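# Carry the spare power supply from shelving to bench

## Task

Take the spare power supply, a slim steel box with a circular fan on one end and gold contacts on the other, off the parts shelving and put it on the work bench. When finished, no box may be lying on the floor, the gripper must have released the box and the robot must have backed away from it. The robot must not tip over or be left leaning, or the task fails. The box only counts as placed if it stays there without the robot supporting it.

## Robot and tools

ROBOT. A single-arm TidyBot++: a wheeled base 0.54 m long, 0.50 m wide and 0.38 m tall on four driven casters. On top sits one seven-joint arm with a two-finger gripper. The shoulder is 0.12 m ahead of the base centre and 0.68 m up. Two cameras exist: base_camera (fixed, 644x364) and wrist_camera (fisheye on the hand, 644x476, looking where the fingers point). The arm begins folded with the hand pointing down, reaching about 0.08 m beyond the base front with the elbow up to 1.15 m high. A downward-pointing hand reaches at most about 0.94 m above the floor, and only near the base. Objects may occasionally get nudged by something else.

FRAMES. Base frame: origin on the floor below the base centre, x ahead, y to the left, z up. hand_pose is reported in it and is the midpoint between the finger pads. The hand's own z axis runs out along the fingers and its y axis is the closing direction. Odometry frame: where the base frame was when the scene began. Heading is positive to the left, from -3.142 to 3.142, and drifts a few centimetres and degrees over many moves; wheel slip counts as travel.

execute_actions. Arguments: "actions", a list holding one action or none (empty just reports state and images), and optional "cameras", a list of "base_camera", "wrist_camera" or "all" (omitted or null means all; [] means no images). An action may contain:
- "base": exactly one key, each a relative offset from where the base last reported itself, not a pose. "translate_m": metres straight ahead (negative backs up), -2 to 2. "strafe_m": metres sideways, left positive, -2 to 2. "rotate_rad": turn in place, counter-clockwise from above positive, -6.3 to 6.3. A move needing more than 8.667 s at its top speed is refused.
- "joints": absolute targets by name, radians except the gripper. joint_1_rad (whole arm about vertical; positive is clockwise from above, opposite to heading), joint_2_rad shoulder -2.249 to 2.249, joint_3_rad (upper-arm twist, unlimited), joint_4_rad elbow -2.579 to 2.579, joint_5_rad (forearm twist, unlimited), joint_6_rad wrist -2.099 to 2.099, joint_7_rad (hand twist, unlimited; hand down, positive is counter-clockwise from above, and 1.57 puts the fingers opening left/right). gripper_pos 0 (open, about 85 mm gap) to 1 (closed); gap is roughly 85 x (1 - gripper_pos) mm. Unlimited joints go the short way round, so turn in steps under half a revolution. Done tolerances: ±0.039 for joints 1-4, ±0.056 for 5-7, ±0.03 gripper.
- "speeds": optional lower top speeds for this action only: translate_m and strafe_m 0.05 to 0.5 m/s, rotate_rad 0.1 to 1.57 rad/s (upper values are defaults).
Base and joint motions start together and can finish at different times; one action runs at most 15 s. Anything left out of an action may keep pushing toward its earlier target. Unknown keys or out-of-range values cause refusal with no motion. If a result reports a stop, later motion calls in the same reply are skipped.

ARM GEOMETRY. With joint_1_rad 0, joint_3_rad 3.14, joint_5_rad 0 (near the start), the arm moves in the vertical plane through base x. Segment tilts from vertical (forward positive): upper arm (0.42 m) = j2; forearm (0.31 m) = j2 - j4; hand (0.31 m to the hand point) = j2 - j4 - j6. Forward reach from the shoulder is the sum of length x sin(tilt); height above it is the sum of length x cos(tilt).

OTHER TOOLS. wait: "seconds" 0 to 10; nothing new is commanded, then the state is returned. zoom_image: "camera" (base_camera or wrist_camera) and "region" [x0, y0, x1, y1] in pixels of that camera's latest full image, origin top-left, at most 504x504. read_manual: optional "section", only "licences"; it moves nothing. finished_scene: "scene" integer 1 to 2; ends that scene irreversibly after the last command is held and reports success.

RESULTS. joint_positions are measured angles; hand_pose is the hand point; base_odometry and base_tilt (degrees, forward/right positive, about 1 degree fixed bias). base_status and joint_status: "done"; "off_target" (resting short, maybe still pushing); "contact_stop" or "time_out" (target dropped, holding in place). A base "done" only means the wheels turned enough, and a blocked base may still say done. "joint command not followed" with a "cause:" line means a self-collision check withheld the arm targets (gripper still acts); named joints then say "not_followed" and may be retried later. on_its_own lists uncommanded changes. motor_effort is percent of maximum with the action's peak in brackets; both are noisy. For the gripper, "done" at 1 means empty; "off_target" means an object stopped the fingers. "pictures" lists image order. Warnings: ARM HIT (arm struck the base or itself), MOTOR HOT (from 60 °C), OVER-TEMPERATURE FAULT (at 75 °C the arm sags; keys then read "limit_stop_at_motor_heat" and should be resent).

ACCURACY. Friction leaves joints slightly off; fix by sending last command + (wanted - read). The hand often ends 1-2 cm from the computed spot, and hand_pose itself may be that far off, so trust images and keep fingers clear of the floor. A held load makes the arm sag; never command a joint to its currently read angle while loaded.

AVOID. Don't drive while the arm is caught on something about 0.8 m up or higher: the robot can tip. Sideways force on a raised hand can lift wheels; retract the arm or back off to level it. Base collisions keep pushing. A torque sensor over its limit (joints 1-4: 104.5 N m; 5-7: 51.3 N m) freezes the arm and gripper for 10 s. Don't drop, slam or shove objects hard, and don't hold heavy loads long, since motors heat even while idle.

Each tool is called after ">>>" by a JSON object that holds its "method" and its "body".

## Session

>>> {"method": "execute_actions", "body": {"actions": [{"joints":{"joint_6_rad":0.5}}]}}

Scene clock: 1.63 s.
base_odometry: x=+0.000 y=+0.000 heading=+0.000 (m, m, rad; odometry frame)
base_tilt: forward=+0.0 right=-0.2 (deg)
base_status: not commanded
joint_positions: joint_1_rad=+0.007 joint_2_rad=-0.333 joint_3_rad=+3.112 joint_4_rad=-2.524 joint_5_rad=+0.041 joint_6_rad=+0.473 joint_7_rad=+1.542 gripper_pos=+0.000
joint_status: all done
motor_effort: joint_1_rad=+0(0) joint_2_rad=-6(7) joint_3_rad=+1(2) joint_4_rad=+18(19) joint_5_rad=+0(0) joint_6_rad=+8(8) joint_7_rad=+0(1) (%)
hand_pose: x=+0.5444 y=+0.0175 z=+0.8505 quat_wxyz=(-0.008, +0.757, +0.020, +0.653) (m; base frame)
pictures: base_camera, wrist_camera
Images, in order (width x height): base_camera 644x364, wrist_camera 644x476.

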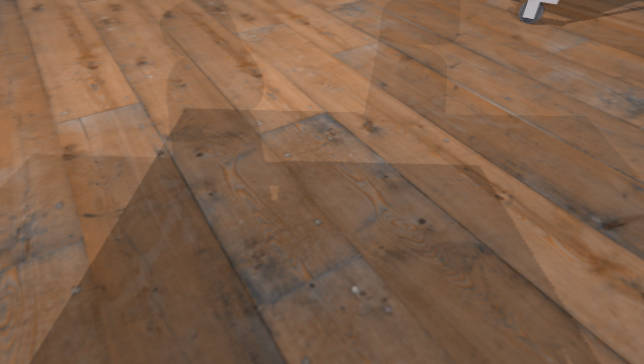

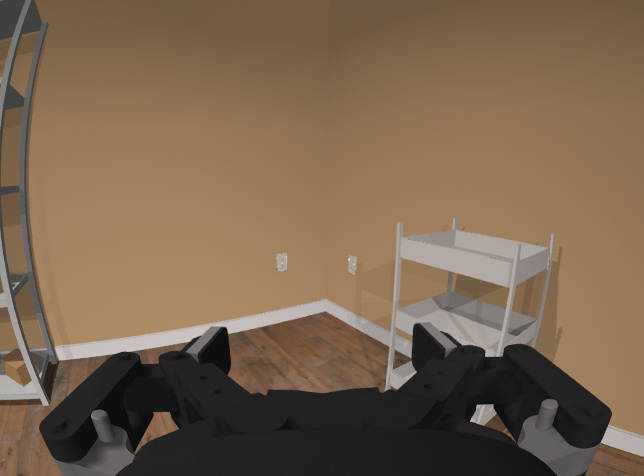

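>>> {"method": "execute_actions", "body": {"actions": [{"base":{"rotate_rad":1.2}}]}}

Scene clock: 7.87 s.
base_odometry: x=+0.000 y=+0.000 heading=+1.200 (m, m, rad; odometry frame)
base_tilt: forward=+0.0 right=-0.2 (deg)
base_status: done
joint_positions: joint_1_rad=+0.007 joint_2_rad=-0.333 joint_3_rad=+3.112 joint_4_rad=-2.524 joint_5_rad=+0.041 joint_6_rad=+0.473 joint_7_rad=+1.542 gripper_pos=+0.000
joint_status: not commanded
motor_effort: joint_1_rad=+0(1) joint_2_rad=-7(8) joint_3_rad=+1(3) joint_4_rad=+19(18) joint_5_rad=+0(1) joint_6_rad=+8(8) joint_7_rad=+0(0) (%)
hand_pose: x=+0.5444 y=+0.0178 z=+0.8505 quat_wxyz=(-0.008, +0.757, +0.020, +0.653) (m; base frame)
pictures: base_camera, wrist_camera
Images, in order (width x height): base_camera 644x364, wrist_camera 644x476.

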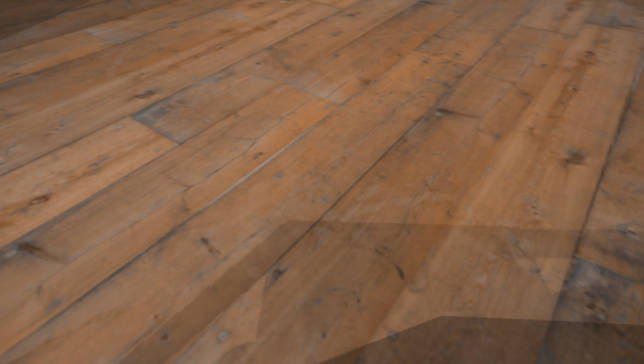

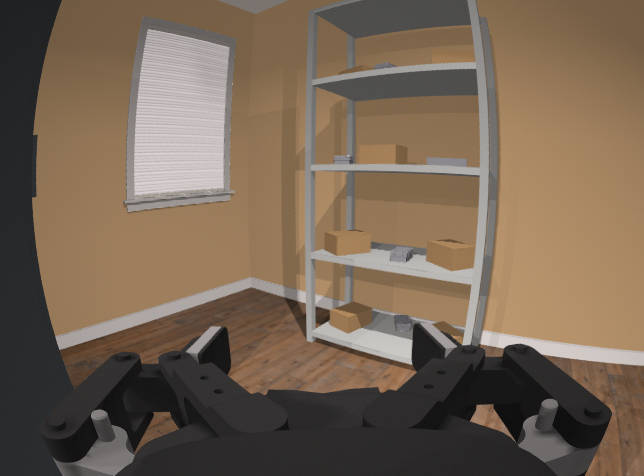

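>>> {"method": "zoom_image", "body": {"camera": "wrist_camera", "region": [300,50,500,350]}}

>>> {"method": "execute_actions", "body": {"actions": [{"base":{"rotate_rad":-0.6}}], "cameras": []}}

>>> {"method": "execute_actions", "body": {"actions": [{"base":{"translate_m":0.7}}], "cameras": []}}

>>> {"method": "execute_actions", "body": {"actions": [{"base":{"strafe_m":0.6}}]}}

Region (300, 50, 500, 350) of wrist_camera's 644x476 image, scaled by 1.680.

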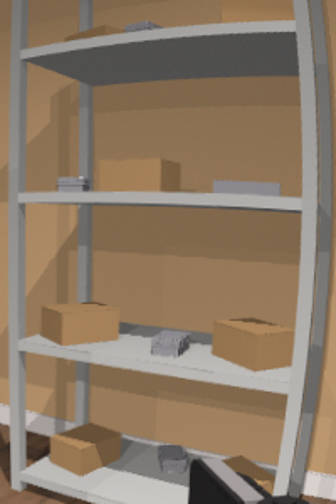

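Scene clock: 22.50 s.
base_odometry: x=+0.000 y=+0.000 heading=+0.600 (m, m, rad; odometry frame)
base_tilt: forward=-0.1 right=-0.2 (deg)
base_status: done
joint_positions: joint_1_rad=+0.007 joint_2_rad=-0.333 joint_3_rad=+3.112 joint_4_rad=-2.524 joint_5_rad=+0.041 joint_6_rad=+0.473 joint_7_rad=+1.542 gripper_pos=+0.000
joint_status: not commanded
motor_effort: joint_1_rad=+0(1) joint_2_rad=-7(7) joint_3_rad=+1(3) joint_4_rad=+18(19) joint_5_rad=+0(1) joint_6_rad=+8(8) joint_7_rad=+0(1) (%)
hand_pose: x=+0.5444 y=+0.0177 z=+0.8505 quat_wxyz=(-0.008, +0.757, +0.020, +0.653) (m; base frame)
pictures: none
No camera images: the call's "cameras" was empty. Leave "cameras" out to get every camera's image.

Scene clock: 25.27 s.
base_odometry: x=+0.578 y=+0.395 heading=+0.600 (m, m, rad; odometry frame)
base_tilt: forward=+0.0 right=-0.3 (deg)
base_status: done
joint_positions: joint_1_rad=+0.007 joint_2_rad=-0.333 joint_3_rad=+3.112 joint_4_rad=-2.524 joint_5_rad=+0.041 joint_6_rad=+0.473 joint_7_rad=+1.542 gripper_pos=+0.000
joint_status: not commanded
motor_effort: joint_1_rad=+0(0) joint_2_rad=-7(9) joint_3_rad=+1(2) joint_4_rad=+18(19) joint_5_rad=+0(0) joint_6_rad=+7(8) joint_7_rad=+0(1) (%)
hand_pose: x=+0.5443 y=+0.0177 z=+0.8505 quat_wxyz=(-0.008, +0.757, +0.020, +0.653) (m; base frame)
pictures: none
No camera images: the call's "cameras" was empty. Leave "cameras" out to get every camera's image.

Scene clock: 27.83 s.
base_odometry: x=+0.239 y=+0.891 heading=+0.600 (m, m, rad; odometry frame)
base_tilt: forward=-0.1 right=-0.3 (deg)
base_status: done
joint_positions: joint_1_rad=+0.007 joint_2_rad=-0.333 joint_3_rad=+3.112 joint_4_rad=-2.524 joint_5_rad=+0.041 joint_6_rad=+0.473 joint_7_rad=+1.542 gripper_pos=+0.000
joint_status: not commanded
motor_effort: joint_1_rad=+0(1) joint_2_rad=-6(7) joint_3_rad=+1(3) joint_4_rad=+18(18) joint_5_rad=+0(0) joint_6_rad=+8(8) joint_7_rad=+0(0) (%)
hand_pose: x=+0.5443 y=+0.0177 z=+0.8505 quat_wxyz=(-0.008, +0.757, +0.020, +0.653) (m; base frame)
pictures: base_camera, wrist_camera
Images, in order (width x height): base_camera 644x364, wrist_camera 644x476.

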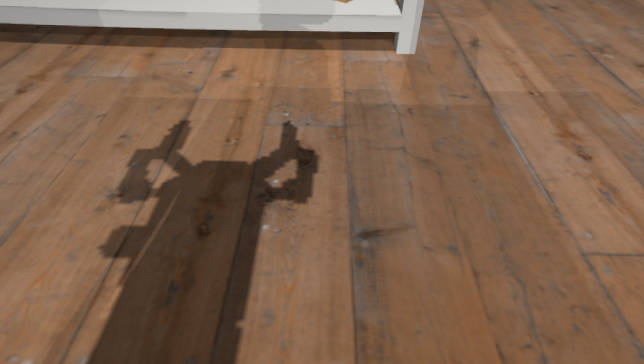

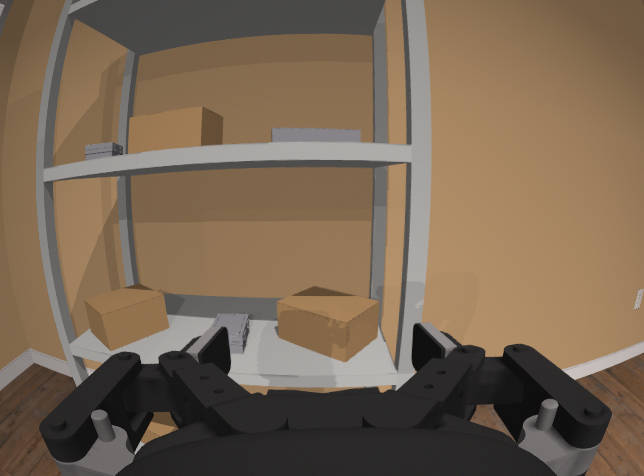

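>>> {"method": "execute_actions", "body": {"actions": [{"joints":{"joint_1_rad":0,"joint_3_rad":3.16,"joint_5_rad":-0.03,"joint_2_rad":-0.1,"joint_4_rad":-1.1,"joint_6_rad":-0.9}}], "cameras": ["wrist_camera"]}}

Scene clock: 36.73 s.
base_odometry: x=+0.239 y=+0.891 heading=+0.600 (m, m, rad; odometry frame)
base_tilt: forward=-0.1 right=-0.2 (deg)
base_status: not commanded
joint_positions: joint_1_rad=+0.007 joint_2_rad=-0.122 joint_3_rad=+3.143 joint_4_rad=-1.110 joint_5_rad=+0.005 joint_6_rad=-0.851 joint_7_rad=+1.542 gripper_pos=+0.000
joint_status: all done
motor_effort: joint_1_rad=+0(1) joint_2_rad=-15(15) joint_3_rad=+1(1) joint_4_rad=+19(22) joint_5_rad=+0(0) joint_6_rad=+7(8) joint_7_rad=+1(0) (%)
hand_pose: x=+0.6305 y=-0.0044 z=+1.1897 quat_wxyz=(-0.004, +0.795, -0.015, +0.606) (m; base frame)
pictures: wrist_camera
Images, in order (width x height): wrist_camera 644x476.

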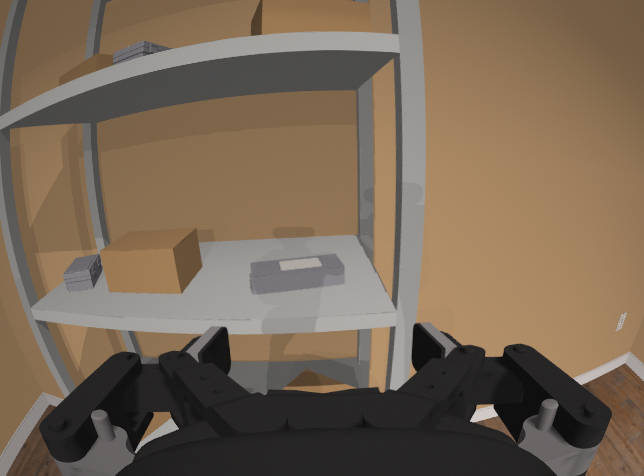

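>>> {"method": "execute_actions", "body": {"actions": [{"joints":{"gripper_pos":1,"joint_2_rad":0.07,"joint_4_rad":-1.5,"joint_6_rad":-0.23,"joint_7_rad":1.6}}], "cameras": []}}

>>> {"method": "execute_actions", "body": {"actions": [{"base":{"translate_m":0.12}}]}}

Scene clock: 58.07 s.
base_odometry: x=+0.239 y=+0.891 heading=+0.600 (m, m, rad; odometry frame)
base_tilt: forward=+0.0 right=-0.2 (deg)
base_status: not commanded
joint_positions: joint_1_rad=+0.007 joint_2_rad=+0.071 joint_3_rad=+3.144 joint_4_rad=-1.497 joint_5_rad=+0.005 joint_6_rad=-0.278 joint_7_rad=+1.563 gripper_pos=+0.999
joint_status: all done
motor_effort: joint_1_rad=+0(0) joint_2_rad=-26(28) joint_3_rad=+1(1) joint_4_rad=+21(24) joint_5_rad=+0(0) joint_6_rad=+8(8) joint_7_rad=+1(1) (%)
hand_pose: x=+0.7627 y=-0.0048 z=+1.0177 quat_wxyz=(+0.002, +0.797, -0.005, +0.603) (m; base frame)
pictures: none
No camera images: the call's "cameras" was empty. Leave "cameras" out to get every camera's image.

Scene clock: 59.40 s.
base_odometry: x=+0.338 y=+0.958 heading=+0.600 (m, m, rad; odometry frame)
base_tilt: forward=-0.1 right=-0.2 (deg)
base_status: done
joint_positions: joint_1_rad=+0.007 joint_2_rad=+0.076 joint_3_rad=+3.145 joint_4_rad=-1.497 joint_5_rad=+0.005 joint_6_rad=-0.276 joint_7_rad=+1.563 gripper_pos=+0.999
joint_status: not commanded
motor_effort: joint_1_rad=-1(1) joint_2_rad=-27(30) joint_3_rad=+1(1) joint_4_rad=+22(23) joint_5_rad=+0(0) joint_6_rad=+8(9) joint_7_rad=+1(0) (%)
hand_pose: x=+0.7647 y=-0.0053 z=+1.0151 quat_wxyz=(+0.003, +0.798, -0.006, +0.602) (m; base frame)
pictures: base_camera, wrist_camera
Images, in order (width x height): base_camera 644x364, wrist_camera 644x476.

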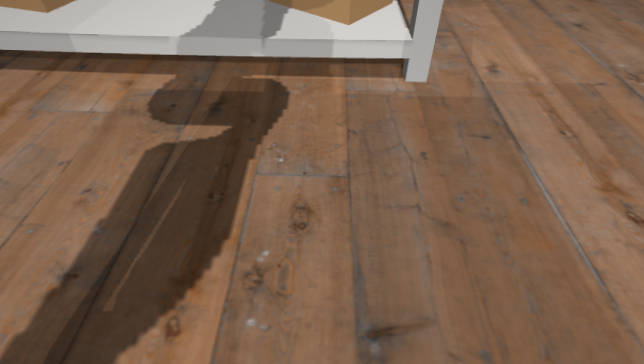

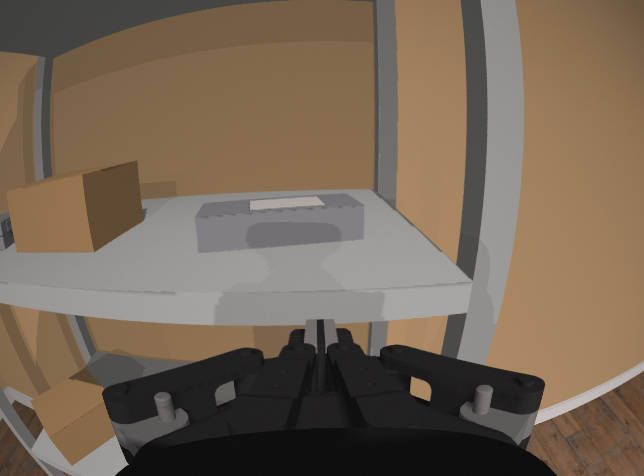

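>>> {"method": "execute_actions", "body": {"actions": [{"base":{"strafe_m":-0.02},"joints":{"joint_4_rad":-1.43}}], "cameras": []}}

>>> {"method": "execute_actions", "body": {"actions": [{"base":{"translate_m":0.15},"speeds":{"translate_m":0.1}}], "cameras": ["wrist_camera"]}}

Scene clock: 68.43 s.
base_odometry: x=+0.350 y=+0.942 heading=+0.600 (m, m, rad; odometry frame)
base_tilt: forward=+0.0 right=-0.2 (deg)
base_status: done
joint_positions: joint_1_rad=+0.005 joint_2_rad=+0.075 joint_3_rad=+3.152 joint_4_rad=-1.434 joint_5_rad=+0.004 joint_6_rad=-0.275 joint_7_rad=+1.563 gripper_pos=+0.999
joint_status: all done
motor_effort: joint_1_rad=-1(2) joint_2_rad=-26(28) joint_3_rad=+1(3) joint_4_rad=+21(24) joint_5_rad=+0(0) joint_6_rad=+8(8) joint_7_rad=+0(0) (%)
hand_pose: x=+0.7686 y=-0.0090 z=+1.0544 quat_wxyz=(+0.005, +0.779, -0.008, +0.627) (m; base frame)
pictures: none
No camera images: the call's "cameras" was empty. Leave "cameras" out to get every camera's image.

Scene clock: 70.50 s.
base_odometry: x=+0.474 y=+1.027 heading=+0.600 (m, m, rad; odometry frame)
base_tilt: forward=+0.0 right=-0.2 (deg)
base_status: done
joint_positions: joint_1_rad=+0.005 joint_2_rad=+0.073 joint_3_rad=+3.152 joint_4_rad=-1.434 joint_5_rad=+0.004 joint_6_rad=-0.275 joint_7_rad=+1.563 gripper_pos=+0.999
joint_status: not commanded
motor_effort: joint_1_rad=+0(0) joint_2_rad=-26(30) joint_3_rad=+1(1) joint_4_rad=+21(23) joint_5_rad=+0(0) joint_6_rad=+8(8) joint_7_rad=+1(0) (%)
hand_pose: x=+0.7679 y=-0.0090 z=+1.0560 quat_wxyz=(+0.005, +0.778, -0.008, +0.629) (m; base frame)
pictures: wrist_camera
Images, in order (width x height): wrist_camera 644x476.

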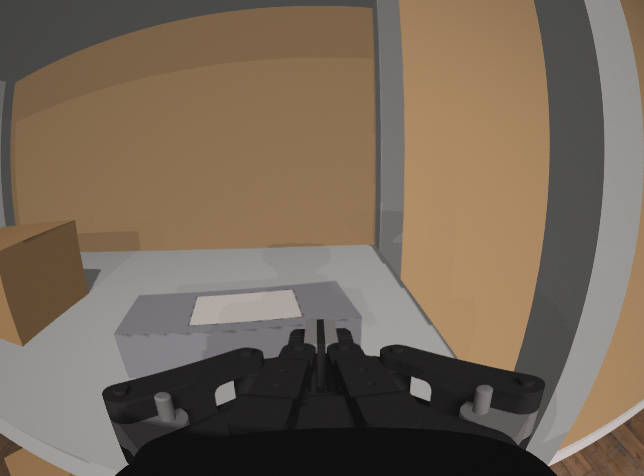

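Slightly high; lower and push.

>>> {"method": "execute_actions", "body": {"actions": [{"joints":{"joint_4_rad":-1.475}}], "cameras": ["wrist_camera"]}}

>>> {"method": "execute_actions", "body": {"actions": [{"base":{"translate_m":0.12},"speeds":{"translate_m":0.06}}], "cameras": ["wrist_camera"]}}

Scene clock: 75.57 s.
base_odometry: x=+0.474 y=+1.027 heading=+0.600 (m, m, rad; odometry frame)
base_tilt: forward=+0.0 right=-0.2 (deg)
base_status: not commanded
joint_positions: joint_1_rad=+0.005 joint_2_rad=+0.073 joint_3_rad=+3.152 joint_4_rad=-1.469 joint_5_rad=+0.004 joint_6_rad=-0.275 joint_7_rad=+1.563 gripper_pos=+0.999
joint_status: all done
motor_effort: joint_1_rad=+0(0) joint_2_rad=-26(27) joint_3_rad=+1(1) joint_4_rad=+21(22) joint_5_rad=+0(0) joint_6_rad=+7(8) joint_7_rad=+0(1) (%)
hand_pose: x=+0.7659 y=-0.0089 z=+1.0344 quat_wxyz=(+0.004, +0.789, -0.008, +0.615) (m; base frame)
pictures: wrist_camera
Images, in order (width x height): wrist_camera 644x476.

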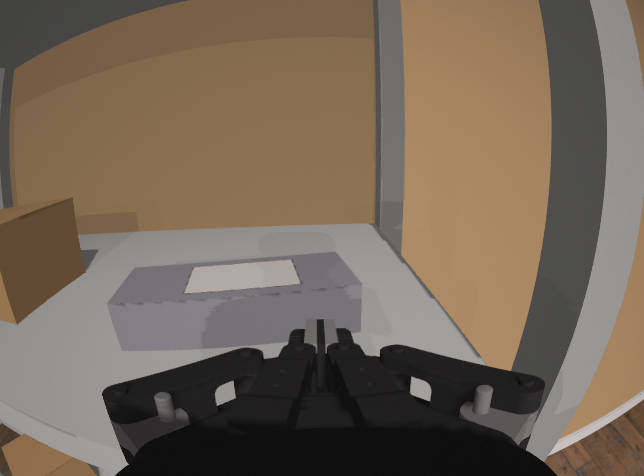

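Scene clock: 78.03 s.
base_odometry: x=+0.573 y=+1.094 heading=+0.600 (m, m, rad; odometry frame)
base_tilt: forward=+0.0 right=-0.2 (deg)
base_status: done
joint_positions: joint_1_rad=+0.005 joint_2_rad=+0.071 joint_3_rad=+3.152 joint_4_rad=-1.469 joint_5_rad=+0.004 joint_6_rad=-0.275 joint_7_rad=+1.563 gripper_pos=+0.999
joint_status: not commanded
motor_effort: joint_1_rad=-1(1) joint_2_rad=-26(27) joint_3_rad=+1(0) joint_4_rad=+22(22) joint_5_rad=+0(0) joint_6_rad=+8(9) joint_7_rad=+1(0) (%)
hand_pose: x=+0.7653 y=-0.0090 z=+1.0355 quat_wxyz=(+0.004, +0.788, -0.008, +0.615) (m; base frame)
pictures: wrist_camera
Images, in order (width x height): wrist_camera 644x476.

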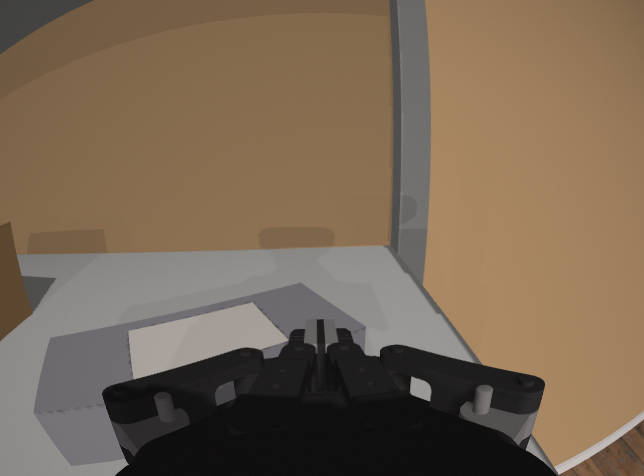

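>>> {"method": "execute_actions", "body": {"actions": [{"base":{"translate_m":-0.05}}], "cameras": []}}

>>> {"method": "execute_actions", "body": {"actions": [{"joints":{"joint_4_rad":-1.44,"joint_6_rad":-0.42}}], "cameras": ["wrist_camera"]}}

Scene clock: 86.13 s.
base_odometry: x=+0.532 y=+1.066 heading=+0.600 (m, m, rad; odometry frame)
base_tilt: forward=+0.0 right=-0.2 (deg)
base_status: done
joint_positions: joint_1_rad=+0.005 joint_2_rad=+0.066 joint_3_rad=+3.152 joint_4_rad=-1.469 joint_5_rad=+0.004 joint_6_rad=-0.274 joint_7_rad=+1.563 gripper_pos=+0.999
joint_status: not commanded
motor_effort: joint_1_rad=+0(1) joint_2_rad=-26(31) joint_3_rad=+1(1) joint_4_rad=+21(23) joint_5_rad=+0(0) joint_6_rad=+8(8) joint_7_rad=+1(0) (%)
hand_pose: x=+0.7634 y=-0.0089 z=+1.0392 quat_wxyz=(+0.004, +0.786, -0.008, +0.618) (m; base frame)
pictures: none
No camera images: the call's "cameras" was empty. Leave "cameras" out to get every camera's image.

Scene clock: 86.87 s.
base_odometry: x=+0.532 y=+1.066 heading=+0.600 (m, m, rad; odometry frame)
base_tilt: forward=+0.0 right=-0.2 (deg)
base_status: not commanded
joint_positions: joint_1_rad=+0.005 joint_2_rad=+0.066 joint_3_rad=+3.152 joint_4_rad=-1.444 joint_5_rad=+0.004 joint_6_rad=-0.379 joint_7_rad=+1.563 gripper_pos=+0.999
joint_status: all done
motor_effort: joint_1_rad=+0(0) joint_2_rad=-25(26) joint_3_rad=+1(1) joint_4_rad=+21(22) joint_5_rad=+0(0) joint_6_rad=+7(8) joint_7_rad=+0(1) (%)
hand_pose: x=+0.7563 y=-0.0090 z=+1.0237 quat_wxyz=(+0.004, +0.810, -0.008, +0.586) (m; base frame)
pictures: wrist_camera
Images, in order (width x height): wrist_camera 644x476.

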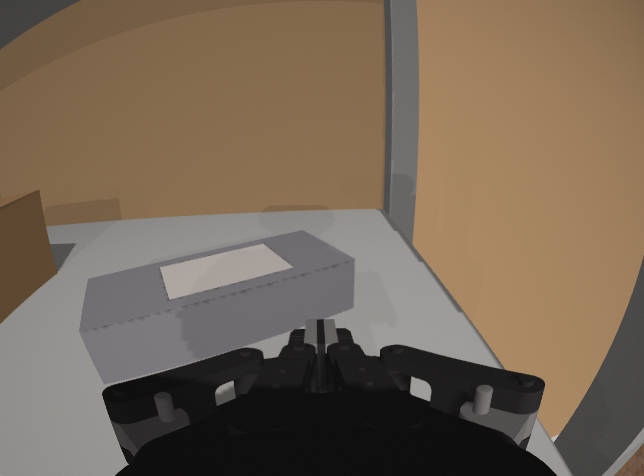

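>>> {"method": "execute_actions", "body": {"actions": [{"base":{"translate_m":0.12},"speeds":{"translate_m":0.06}}], "cameras": ["wrist_camera"]}}

>>> {"method": "execute_actions", "body": {"actions": [{"base":{"translate_m":-0.3}}], "cameras": ["wrist_camera"]}}

Scene clock: 109.07 s.
base_odometry: x=+0.631 y=+1.134 heading=+0.600 (m, m, rad; odometry frame)
base_tilt: forward=+0.0 right=-0.2 (deg)
base_status: done
joint_positions: joint_1_rad=+0.005 joint_2_rad=+0.065 joint_3_rad=+3.152 joint_4_rad=-1.444 joint_5_rad=+0.004 joint_6_rad=-0.379 joint_7_rad=+1.563 gripper_pos=+0.999
joint_status: not commanded
motor_effort: joint_1_rad=-1(2) joint_2_rad=-24(27) joint_3_rad=+0(1) joint_4_rad=+21(22) joint_5_rad=+0(1) joint_6_rad=+7(8) joint_7_rad=+0(1) (%)
hand_pose: x=+0.7559 y=-0.0090 z=+1.0244 quat_wxyz=(+0.004, +0.810, -0.008, +0.587) (m; base frame)
pictures: wrist_camera
Images, in order (width x height): wrist_camera 644x476.

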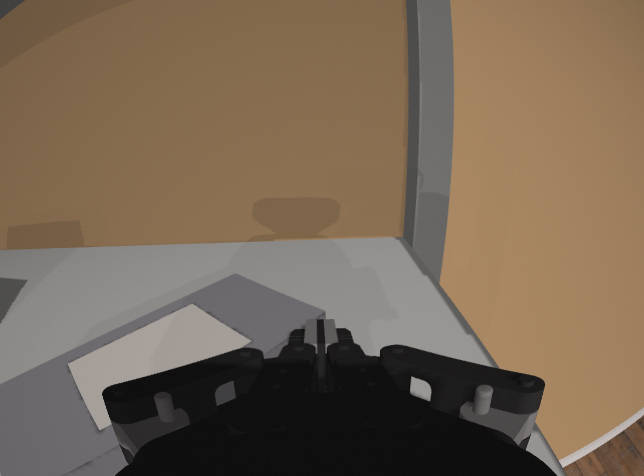

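Scene clock: 111.07 s.
base_odometry: x=+0.383 y=+0.965 heading=+0.600 (m, m, rad; odometry frame)
base_tilt: forward=+0.0 right=-0.3 (deg)
base_status: done
joint_positions: joint_1_rad=+0.004 joint_2_rad=+0.066 joint_3_rad=+3.153 joint_4_rad=-1.443 joint_5_rad=+0.003 joint_6_rad=-0.379 joint_7_rad=+1.563 gripper_pos=+0.999
joint_status: not commanded
motor_effort: joint_1_rad=-1(3) joint_2_rad=-25(29) joint_3_rad=+1(1) joint_4_rad=+21(22) joint_5_rad=+0(0) joint_6_rad=+7(8) joint_7_rad=+0(0) (%)
hand_pose: x=+0.7562 y=-0.0087 z=+1.0240 quat_wxyz=(+0.004, +0.810, -0.008, +0.587) (m; base frame)
pictures: wrist_camera
Images, in order (width x height): wrist_camera 644x476.

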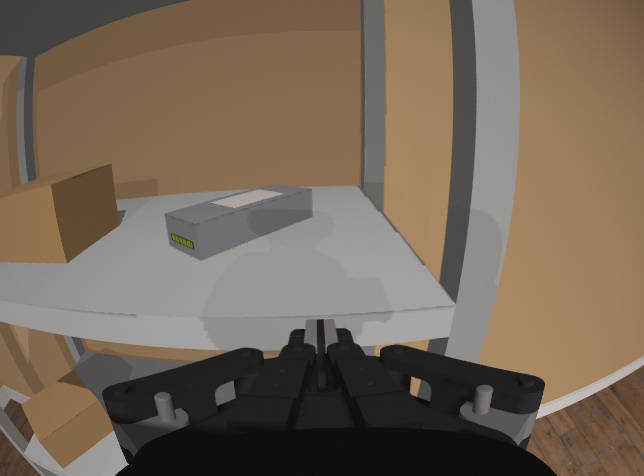

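>>> {"method": "execute_actions", "body": {"actions": [{"base":{"rotate_rad":-0.65}}], "cameras": []}}

>>> {"method": "execute_actions", "body": {"actions": [{"base":{"translate_m":-0.35},"joints":{"gripper_pos":0}}], "cameras": []}}

>>> {"method": "execute_actions", "body": {"actions": [{"base":{"strafe_m":0.69}}]}}

Scene clock: 122.60 s.
base_odometry: x=+0.383 y=+0.965 heading=-0.050 (m, m, rad; odometry frame)
base_tilt: forward=-0.1 right=-0.3 (deg)
base_status: done
joint_positions: joint_1_rad=+0.006 joint_2_rad=+0.066 joint_3_rad=+3.165 joint_4_rad=-1.443 joint_5_rad=+0.002 joint_6_rad=-0.379 joint_7_rad=+1.563 gripper_pos=+0.999
joint_status: not commanded
motor_effort: joint_1_rad=+0(4) joint_2_rad=-26(27) joint_3_rad=+1(2) joint_4_rad=+21(22) joint_5_rad=+0(1) joint_6_rad=+7(7) joint_7_rad=+0(0) (%)
hand_pose: x=+0.7561 y=-0.0175 z=+1.0240 quat_wxyz=(+0.008, +0.810, -0.014, +0.587) (m; base frame)
pictures: none
No camera images: the call's "cameras" was empty. Leave "cameras" out to get every camera's image.

Scene clock: 124.63 s.
base_odometry: x=+0.033 y=+0.982 heading=-0.050 (m, m, rad; odometry frame)
base_tilt: forward=-0.1 right=-0.2 (deg)
base_status: done
joint_positions: joint_1_rad=+0.006 joint_2_rad=+0.063 joint_3_rad=+3.165 joint_4_rad=-1.443 joint_5_rad=+0.002 joint_6_rad=-0.379 joint_7_rad=+1.563 gripper_pos=+0.000
joint_status: all done
motor_effort: joint_1_rad=-1(0) joint_2_rad=-25(30) joint_3_rad=+1(0) joint_4_rad=+21(22) joint_5_rad=+0(0) joint_6_rad=+7(8) joint_7_rad=+1(0) (%)
hand_pose: x=+0.7552 y=-0.0175 z=+1.0257 quat_wxyz=(+0.008, +0.809, -0.014, +0.588) (m; base frame)
pictures: none
No camera images: the call's "cameras" was empty. Leave "cameras" out to get every camera's image.

Scene clock: 127.37 s.
base_odometry: x=+0.068 y=+1.672 heading=-0.050 (m, m, rad; odometry frame)
base_tilt: forward=-0.1 right=-0.3 (deg)
base_status: done
joint_positions: joint_1_rad=+0.002 joint_2_rad=+0.063 joint_3_rad=+3.164 joint_4_rad=-1.443 joint_5_rad=+0.002 joint_6_rad=-0.379 joint_7_rad=+1.563 gripper_pos=+0.000
joint_status: not commanded
motor_effort: joint_1_rad=+0(4) joint_2_rad=-25(27) joint_3_rad=+1(2) joint_4_rad=+21(22) joint_5_rad=+0(1) joint_6_rad=+7(8) joint_7_rad=+0(1) (%)
hand_pose: x=+0.7553 y=-0.0144 z=+1.0257 quat_wxyz=(+0.007, +0.809, -0.012, +0.588) (m; base frame)
pictures: base_camera, wrist_camera
Images, in order (width x height): base_camera 644x364, wrist_camera 644x476.

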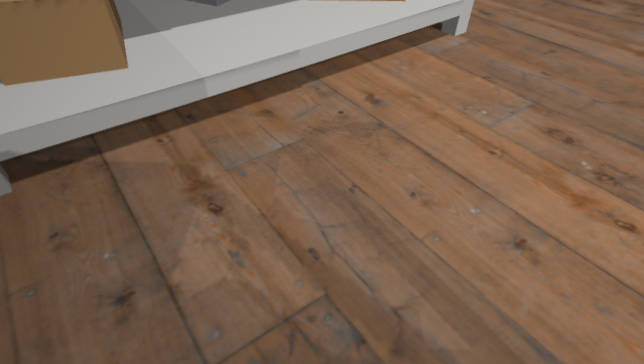

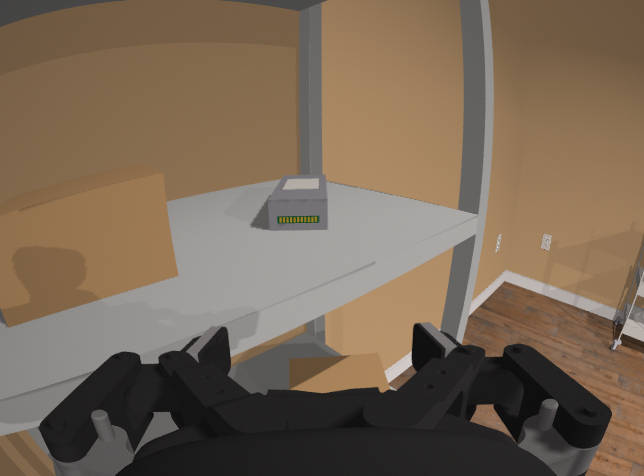

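>>> {"method": "execute_actions", "body": {"actions": [{"base":{"strafe_m":0.02}}], "cameras": []}}

>>> {"method": "execute_actions", "body": {"actions": [{"base":{"translate_m":0.22},"speeds":{"translate_m":0.12}}]}}

Scene clock: 133.57 s.
base_odometry: x=+0.069 y=+1.692 heading=-0.050 (m, m, rad; odometry frame)
base_tilt: forward=+0.0 right=-0.3 (deg)
base_status: done
joint_positions: joint_1_rad=-0.003 joint_2_rad=+0.063 joint_3_rad=+3.160 joint_4_rad=-1.443 joint_5_rad=+0.002 joint_6_rad=-0.379 joint_7_rad=+1.563 gripper_pos=+0.000
joint_status: not commanded
motor_effort: joint_1_rad=-1(2) joint_2_rad=-25(26) joint_3_rad=+1(4) joint_4_rad=+21(22) joint_5_rad=+0(1) joint_6_rad=+7(8) joint_7_rad=+1(1) (%)
hand_pose: x=+0.7553 y=-0.0080 z=+1.0257 quat_wxyz=(+0.004, +0.809, -0.008, +0.588) (m; base frame)
pictures: none
No camera images: the call's "cameras" was empty. Leave "cameras" out to get every camera's image.

Scene clock: 135.97 s.
base_odometry: x=+0.289 y=+1.681 heading=-0.050 (m, m, rad; odometry frame)
base_tilt: forward=+0.0 right=-0.3 (deg)
base_status: done
joint_positions: joint_1_rad=-0.003 joint_2_rad=+0.067 joint_3_rad=+3.160 joint_4_rad=-1.443 joint_5_rad=+0.002 joint_6_rad=-0.379 joint_7_rad=+1.563 gripper_pos=+0.000
joint_status: not commanded
motor_effort: joint_1_rad=+0(1) joint_2_rad=-25(29) joint_3_rad=+1(0) joint_4_rad=+21(22) joint_5_rad=+0(0) joint_6_rad=+7(8) joint_7_rad=+1(0) (%)
hand_pose: x=+0.7568 y=-0.0080 z=+1.0231 quat_wxyz=(+0.004, +0.810, -0.008, +0.586) (m; base frame)
pictures: base_camera, wrist_camera
Images, in order (width x height): base_camera 644x364, wrist_camera 644x476.

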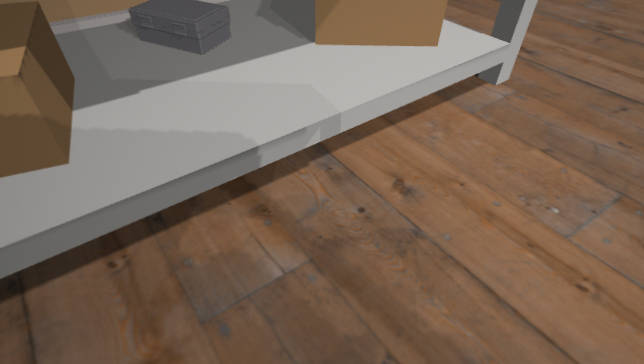

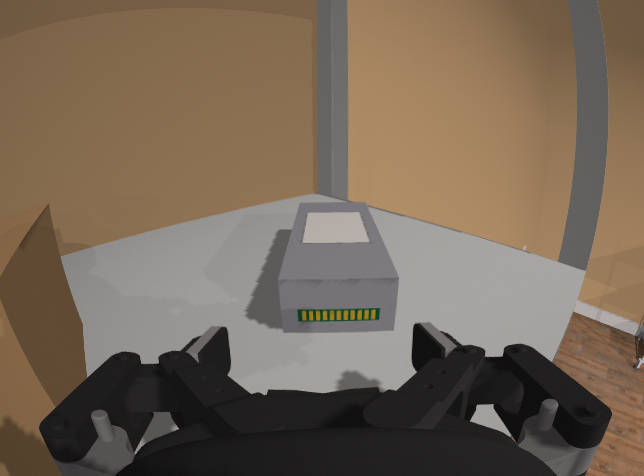

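>>> {"method": "execute_actions", "body": {"actions": [{"base":{"strafe_m":-0.012},"joints":{"joint_2_rad":0.2,"joint_4_rad":-1.29}}], "cameras": ["wrist_camera"]}}

Scene clock: 149.70 s.
base_odometry: x=+0.288 y=+1.669 heading=-0.050 (m, m, rad; odometry frame)
base_tilt: forward=+0.0 right=-0.2 (deg)
base_status: done
joint_positions: joint_1_rad=+0.000 joint_2_rad=+0.191 joint_3_rad=+3.160 joint_4_rad=-1.300 joint_5_rad=+0.002 joint_6_rad=-0.379 joint_7_rad=+1.563 gripper_pos=+0.000
joint_status: all done
motor_effort: joint_1_rad=+0(2) joint_2_rad=-30(32) joint_3_rad=+1(3) joint_4_rad=+21(22) joint_5_rad=+0(0) joint_6_rad=+7(8) joint_7_rad=+1(0) (%)
hand_pose: x=+0.8097 y=-0.0102 z=+1.0284 quat_wxyz=(+0.005, +0.804, -0.009, +0.594) (m; base frame)
pictures: wrist_camera
Images, in order (width x height): wrist_camera 644x476.

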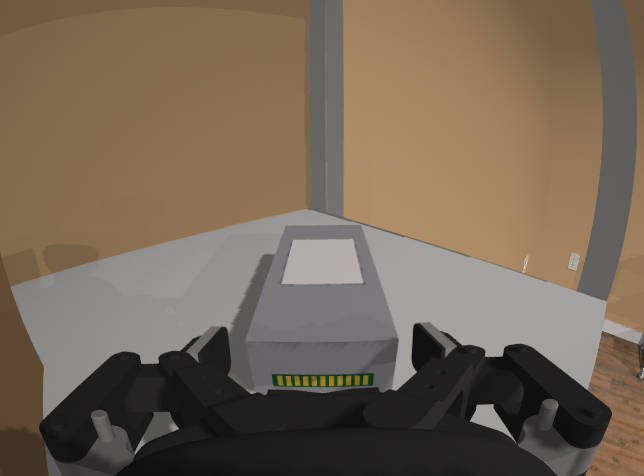

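Centered, but too high by ~2 cm.

>>> {"method": "execute_actions", "body": {"actions": [{"base":{"translate_m":0.055},"speeds":{"translate_m":0.05},"joints":{"joint_2_rad":0.23}}]}}

Scene clock: 155.07 s.
base_odometry: x=+0.343 y=+1.666 heading=-0.050 (m, m, rad; odometry frame)
base_tilt: forward=+0.0 right=-0.3 (deg)
base_status: done
joint_positions: joint_1_rad=+0.000 joint_2_rad=+0.218 joint_3_rad=+3.160 joint_4_rad=-1.298 joint_5_rad=+0.002 joint_6_rad=-0.380 joint_7_rad=+1.563 gripper_pos=+0.000
joint_status: all done
motor_effort: joint_1_rad=+0(2) joint_2_rad=-29(33) joint_3_rad=+1(1) joint_4_rad=+21(22) joint_5_rad=+0(1) joint_6_rad=+7(9) joint_7_rad=+0(1) (%)
hand_pose: x=+0.8191 y=-0.0103 z=+1.0102 quat_wxyz=(+0.006, +0.812, -0.009, +0.583) (m; base frame)
pictures: base_camera, wrist_camera
Images, in order (width x height): base_camera 644x364, wrist_camera 644x476.

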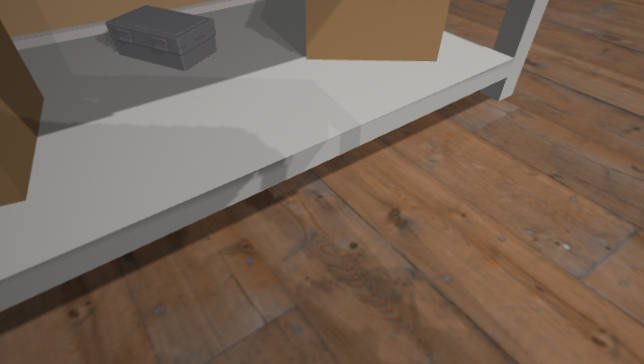

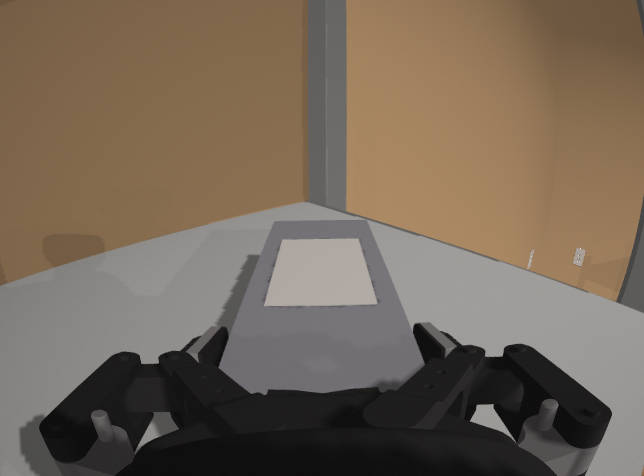

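>>> {"method": "execute_actions", "body": {"actions": [{"joints":{"gripper_pos":1}}], "cameras": []}}

>>> {"method": "execute_actions", "body": {"actions": [{"joints":{"joint_2_rad":0.12}}], "cameras": ["wrist_camera"]}}

Scene clock: 162.47 s.
base_odometry: x=+0.343 y=+1.666 heading=-0.050 (m, m, rad; odometry frame)
base_tilt: forward=+0.0 right=-0.2 (deg)
base_status: not commanded
joint_positions: joint_1_rad=+0.000 joint_2_rad=+0.218 joint_3_rad=+3.160 joint_4_rad=-1.298 joint_5_rad=+0.002 joint_6_rad=-0.380 joint_7_rad=+1.563 gripper_pos=+0.169
joint_status: gripper_pos off_target (ended at +0.169, target +1.000)
motor_effort: joint_1_rad=-1(1) joint_2_rad=-29(29) joint_3_rad=+0(0) joint_4_rad=+22(22) joint_5_rad=+0(1) joint_6_rad=+8(9) joint_7_rad=+1(0) (%)
hand_pose: x=+0.8190 y=-0.0103 z=+1.0106 quat_wxyz=(+0.006, +0.812, -0.009, +0.583) (m; base frame)
pictures: none
No camera images: the call's "cameras" was empty. Leave "cameras" out to get every camera's image.

Scene clock: 163.47 s.
base_odometry: x=+0.343 y=+1.666 heading=-0.050 (m, m, rad; odometry frame)
base_tilt: forward=+0.0 right=-0.3 (deg)
base_status: not commanded
joint_positions: joint_1_rad=+0.000 joint_2_rad=+0.185 joint_3_rad=+3.160 joint_4_rad=-1.315 joint_5_rad=+0.002 joint_6_rad=-0.410 joint_7_rad=+1.563 gripper_pos=+0.169
joint_status: joint_2_rad off_target (ended at +0.185, target +0.120)
motor_effort: joint_1_rad=-1(1) joint_2_rad=-38(41) joint_3_rad=+1(0) joint_4_rad=+28(28) joint_5_rad=+0(0) joint_6_rad=+13(13) joint_7_rad=+0(1) (%)
hand_pose: x=+0.8036 y=-0.0103 z=+1.0138 quat_wxyz=(+0.006, +0.816, -0.009, +0.577) (m; base frame)
pictures: wrist_camera
Images, in order (width x height): wrist_camera 644x476.

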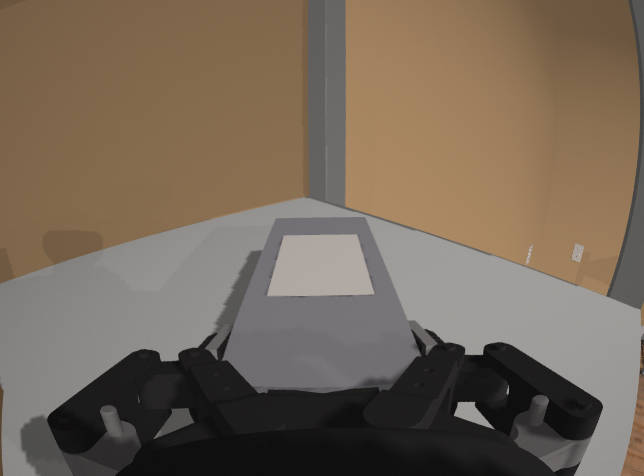

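>>> {"method": "execute_actions", "body": {"actions": [{"joints":{"joint_2_rad":0.05,"joint_4_rad":-1.22,"joint_6_rad":-0.3}}], "cameras": ["wrist_camera"]}}

>>> {"method": "execute_actions", "body": {"actions": [{"base":{"translate_m":-0.4},"speeds":{"translate_m":0.25}}], "cameras": []}}

>>> {"method": "execute_actions", "body": {"actions": [{"base":{"rotate_rad":-1.5},"speeds":{"rotate_rad":0.8},"joints":{"joint_2_rad":-0.4,"joint_4_rad":-2.1,"joint_6_rad":0.1}}]}}

Scene clock: 172.00 s.
base_odometry: x=+0.343 y=+1.666 heading=-0.050 (m, m, rad; odometry frame)
base_tilt: forward=+0.0 right=-0.2 (deg)
base_status: not commanded
joint_positions: joint_1_rad=+0.000 joint_2_rad=+0.114 joint_3_rad=+3.160 joint_4_rad=-1.279 joint_5_rad=+0.002 joint_6_rad=-0.406 joint_7_rad=+1.563 gripper_pos=+0.169
joint_status: joint_2_rad off_target (ended at +0.114, target +0.050); joint_4_rad off_target (ended at -1.279, target -1.220); joint_6_rad off_target (ended at -0.406, target -0.300)
motor_effort: joint_1_rad=+0(0) joint_2_rad=-39(46) joint_3_rad=+1(1) joint_4_rad=+31(34) joint_5_rad=+0(0) joint_6_rad=+17(18) joint_7_rad=+1(0) (%)
hand_pose: x=+0.7796 y=-0.0103 z=+1.0848 quat_wxyz=(+0.005, +0.783, -0.009, +0.622) (m; base frame)
pictures: wrist_camera
Images, in order (width x height): wrist_camera 644x476.

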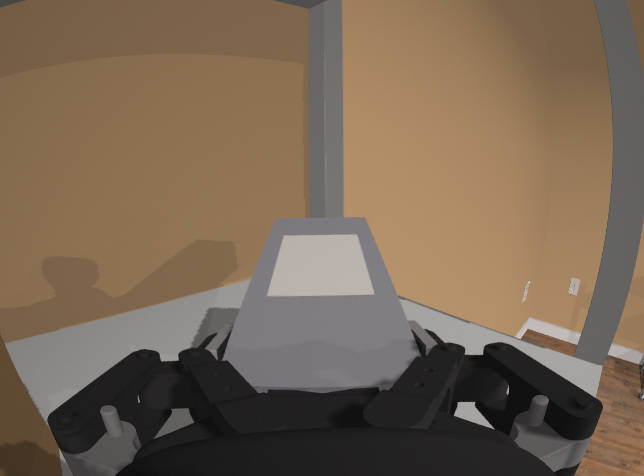

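Scene clock: 174.50 s.
base_odometry: x=-0.056 y=+1.686 heading=-0.050 (m, m, rad; odometry frame)
base_tilt: forward=+0.0 right=-0.2 (deg)
base_status: done
joint_positions: joint_1_rad=+0.000 joint_2_rad=+0.110 joint_3_rad=+3.160 joint_4_rad=-1.279 joint_5_rad=+0.002 joint_6_rad=-0.405 joint_7_rad=+1.563 gripper_pos=+0.171
joint_status: not commanded
motor_effort: joint_1_rad=-1(2) joint_2_rad=-39(45) joint_3_rad=+1(1) joint_4_rad=+31(33) joint_5_rad=+0(0) joint_6_rad=+17(18) joint_7_rad=+1(1) (%)
hand_pose: x=+0.7780 y=-0.0103 z=+1.0878 quat_wxyz=(+0.005, +0.782, -0.009, +0.624) (m; base frame)
pictures: none
No camera images: the call's "cameras" was empty. Leave "cameras" out to get every camera's image.

Scene clock: 177.17 s.
base_odometry: x=-0.056 y=+1.686 heading=-1.550 (m, m, rad; odometry frame)
base_tilt: forward=+0.0 right=-0.2 (deg)
base_status: done
joint_positions: joint_1_rad=+0.003 joint_2_rad=-0.336 joint_3_rad=+3.164 joint_4_rad=-2.145 joint_5_rad=-0.001 joint_6_rad=-0.012 joint_7_rad=+1.563 gripper_pos=+0.171
joint_status: joint_2_rad off_target (ended at -0.336, target -0.400); joint_4_rad off_target (ended at -2.145, target -2.100); joint_6_rad off_target (ended at -0.012, target +0.100)
motor_effort: joint_1_rad=-1(4) joint_2_rad=-18(38) joint_3_rad=+1(5) joint_4_rad=+31(31) joint_5_rad=+0(1) joint_6_rad=+17(18) joint_7_rad=+0(0) (%)
hand_pose: x=+0.5876 y=-0.0118 z=+0.9280 quat_wxyz=(+0.002, +0.790, -0.015, +0.613) (m; base frame)
pictures: base_camera, wrist_camera
Images, in order (width x height): base_camera 644x364, wrist_camera 644x476.

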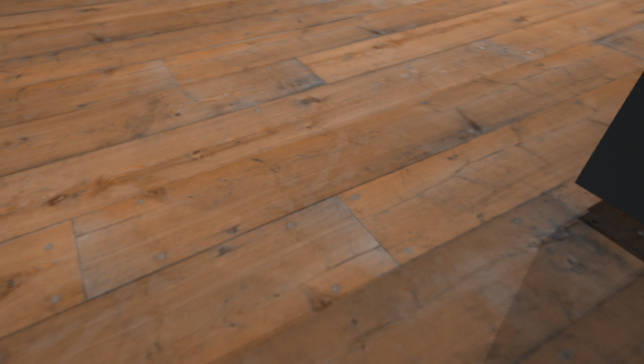

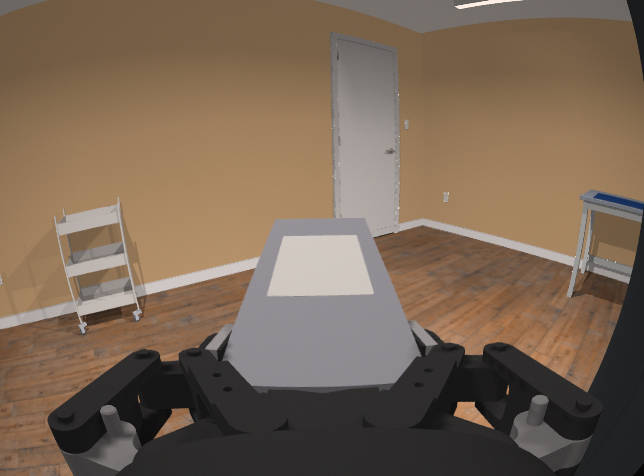

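Rack corner close on the right.

>>> {"method": "execute_actions", "body": {"actions": [{"base":{"strafe_m":0.12}}], "cameras": []}}

>>> {"method": "execute_actions", "body": {"actions": [{"base":{"translate_m":1.2}}], "cameras": []}}

>>> {"method": "execute_actions", "body": {"actions": [{"base":{"rotate_rad":-1.0},"speeds":{"rotate_rad":0.8}}]}}

Scene clock: 186.60 s.
base_odometry: x=+0.064 y=+1.688 heading=-1.550 (m, m, rad; odometry frame)
base_tilt: forward=-0.1 right=-0.2 (deg)
base_status: done
joint_positions: joint_1_rad=+0.001 joint_2_rad=-0.336 joint_3_rad=+3.157 joint_4_rad=-2.145 joint_5_rad=-0.001 joint_6_rad=-0.012 joint_7_rad=+1.563 gripper_pos=+0.171
joint_status: not commanded
motor_effort: joint_1_rad=+0(3) joint_2_rad=-17(18) joint_3_rad=+2(4) joint_4_rad=+31(31) joint_5_rad=+0(0) joint_6_rad=+17(17) joint_7_rad=+0(1) (%)
hand_pose: x=+0.5876 y=-0.0071 z=+0.9281 quat_wxyz=(+0.000, +0.790, -0.011, +0.614) (m; base frame)
pictures: none
No camera images: the call's "cameras" was empty. Leave "cameras" out to get every camera's image.

Scene clock: 190.37 s.
base_odometry: x=+0.089 y=+0.489 heading=-1.550 (m, m, rad; odometry frame)
base_tilt: forward=+0.0 right=-0.3 (deg)
base_status: done
joint_positions: joint_1_rad=+0.001 joint_2_rad=-0.349 joint_3_rad=+3.157 joint_4_rad=-2.145 joint_5_rad=-0.001 joint_6_rad=-0.009 joint_7_rad=+1.563 gripper_pos=+0.171
joint_status: not commanded
motor_effort: joint_1_rad=-1(2) joint_2_rad=-17(20) joint_3_rad=+1(0) joint_4_rad=+31(32) joint_5_rad=+0(0) joint_6_rad=+17(18) joint_7_rad=+1(1) (%)
hand_pose: x=+0.5844 y=-0.0071 z=+0.9346 quat_wxyz=(+0.000, +0.785, -0.011, +0.620) (m; base frame)
pictures: none
No camera images: the call's "cameras" was empty. Leave "cameras" out to get every camera's image.

Scene clock: 192.40 s.
base_odometry: x=+0.089 y=+0.489 heading=-2.550 (m, m, rad; odometry frame)
base_tilt: forward=+0.0 right=-0.2 (deg)
base_status: done
joint_positions: joint_1_rad=+0.001 joint_2_rad=-0.349 joint_3_rad=+3.161 joint_4_rad=-2.145 joint_5_rad=-0.001 joint_6_rad=-0.009 joint_7_rad=+1.563 gripper_pos=+0.171
joint_status: not commanded
motor_effort: joint_1_rad=+0(3) joint_2_rad=-17(18) joint_3_rad=+1(4) joint_4_rad=+31(31) joint_5_rad=+0(0) joint_6_rad=+17(17) joint_7_rad=+1(1) (%)
hand_pose: x=+0.5845 y=-0.0096 z=+0.9346 quat_wxyz=(+0.001, +0.785, -0.013, +0.620) (m; base frame)
pictures: base_camera, wrist_camera
Images, in order (width x height): base_camera 644x364, wrist_camera 644x476.

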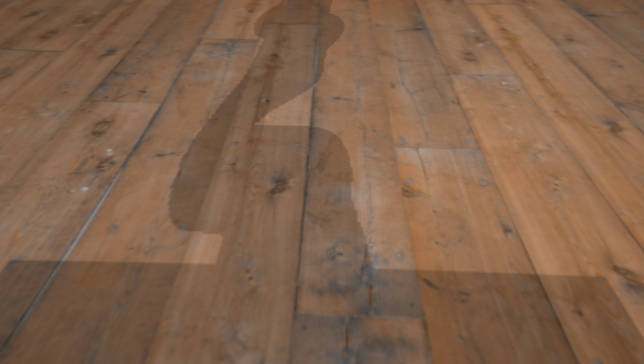

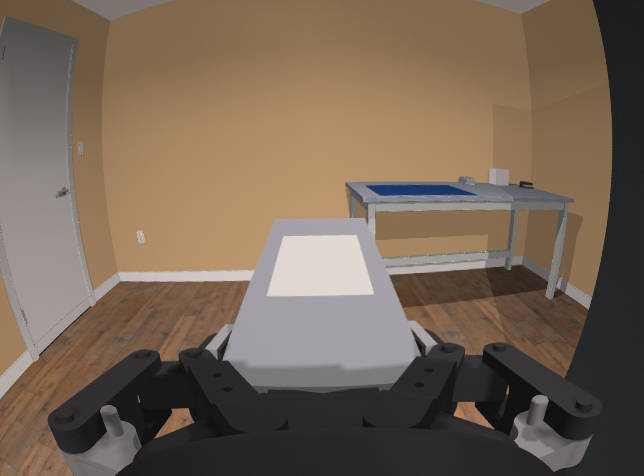

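>>> {"method": "execute_actions", "body": {"actions": [{"base":{"translate_m":1.5}}], "cameras": []}}

>>> {"method": "execute_actions", "body": {"actions": [{"base":{"strafe_m":-0.45}}]}}

Scene clock: 201.57 s.
base_odometry: x=-1.157 y=-0.347 heading=-2.550 (m, m, rad; odometry frame)
base_tilt: forward=+0.0 right=-0.3 (deg)
base_status: done
joint_positions: joint_1_rad=+0.001 joint_2_rad=-0.351 joint_3_rad=+3.161 joint_4_rad=-2.146 joint_5_rad=-0.001 joint_6_rad=-0.008 joint_7_rad=+1.563 gripper_pos=+0.171
joint_status: not commanded
motor_effort: joint_1_rad=+0(0) joint_2_rad=-17(21) joint_3_rad=+1(2) joint_4_rad=+31(32) joint_5_rad=+0(0) joint_6_rad=+17(17) joint_7_rad=+1(1) (%)
hand_pose: x=+0.5839 y=-0.0096 z=+0.9357 quat_wxyz=(+0.001, +0.784, -0.013, +0.621) (m; base frame)
pictures: none
No camera images: the call's "cameras" was empty. Leave "cameras" out to get every camera's image.

Scene clock: 203.83 s.
base_odometry: x=-1.408 y=+0.026 heading=-2.550 (m, m, rad; odometry frame)
base_tilt: forward=-0.1 right=-0.2 (deg)
base_status: done
joint_positions: joint_1_rad=+0.001 joint_2_rad=-0.351 joint_3_rad=+3.165 joint_4_rad=-2.146 joint_5_rad=-0.001 joint_6_rad=-0.008 joint_7_rad=+1.563 gripper_pos=+0.171
joint_status: not commanded
motor_effort: joint_1_rad=-1(3) joint_2_rad=-17(18) joint_3_rad=+1(2) joint_4_rad=+31(32) joint_5_rad=+0(0) joint_6_rad=+17(17) joint_7_rad=+0(0) (%)
hand_pose: x=+0.5839 y=-0.0116 z=+0.9358 quat_wxyz=(+0.002, +0.784, -0.015, +0.621) (m; base frame)
pictures: base_camera, wrist_camera
Images, in order (width x height): base_camera 644x364, wrist_camera 644x476.

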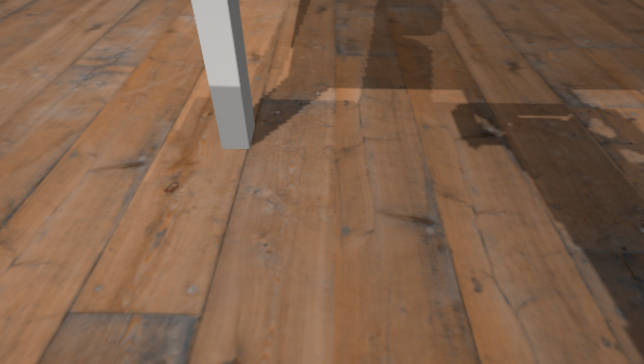

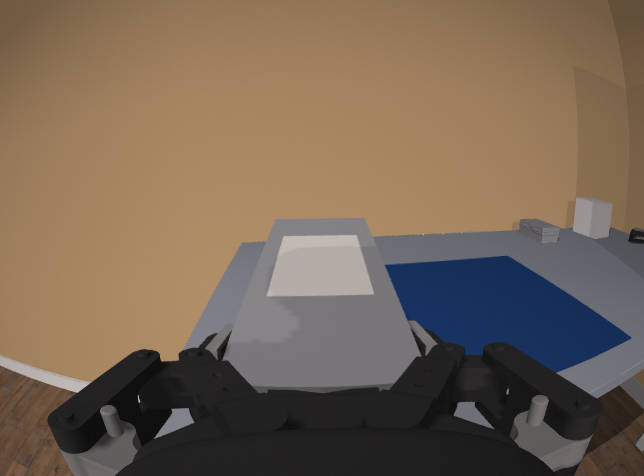

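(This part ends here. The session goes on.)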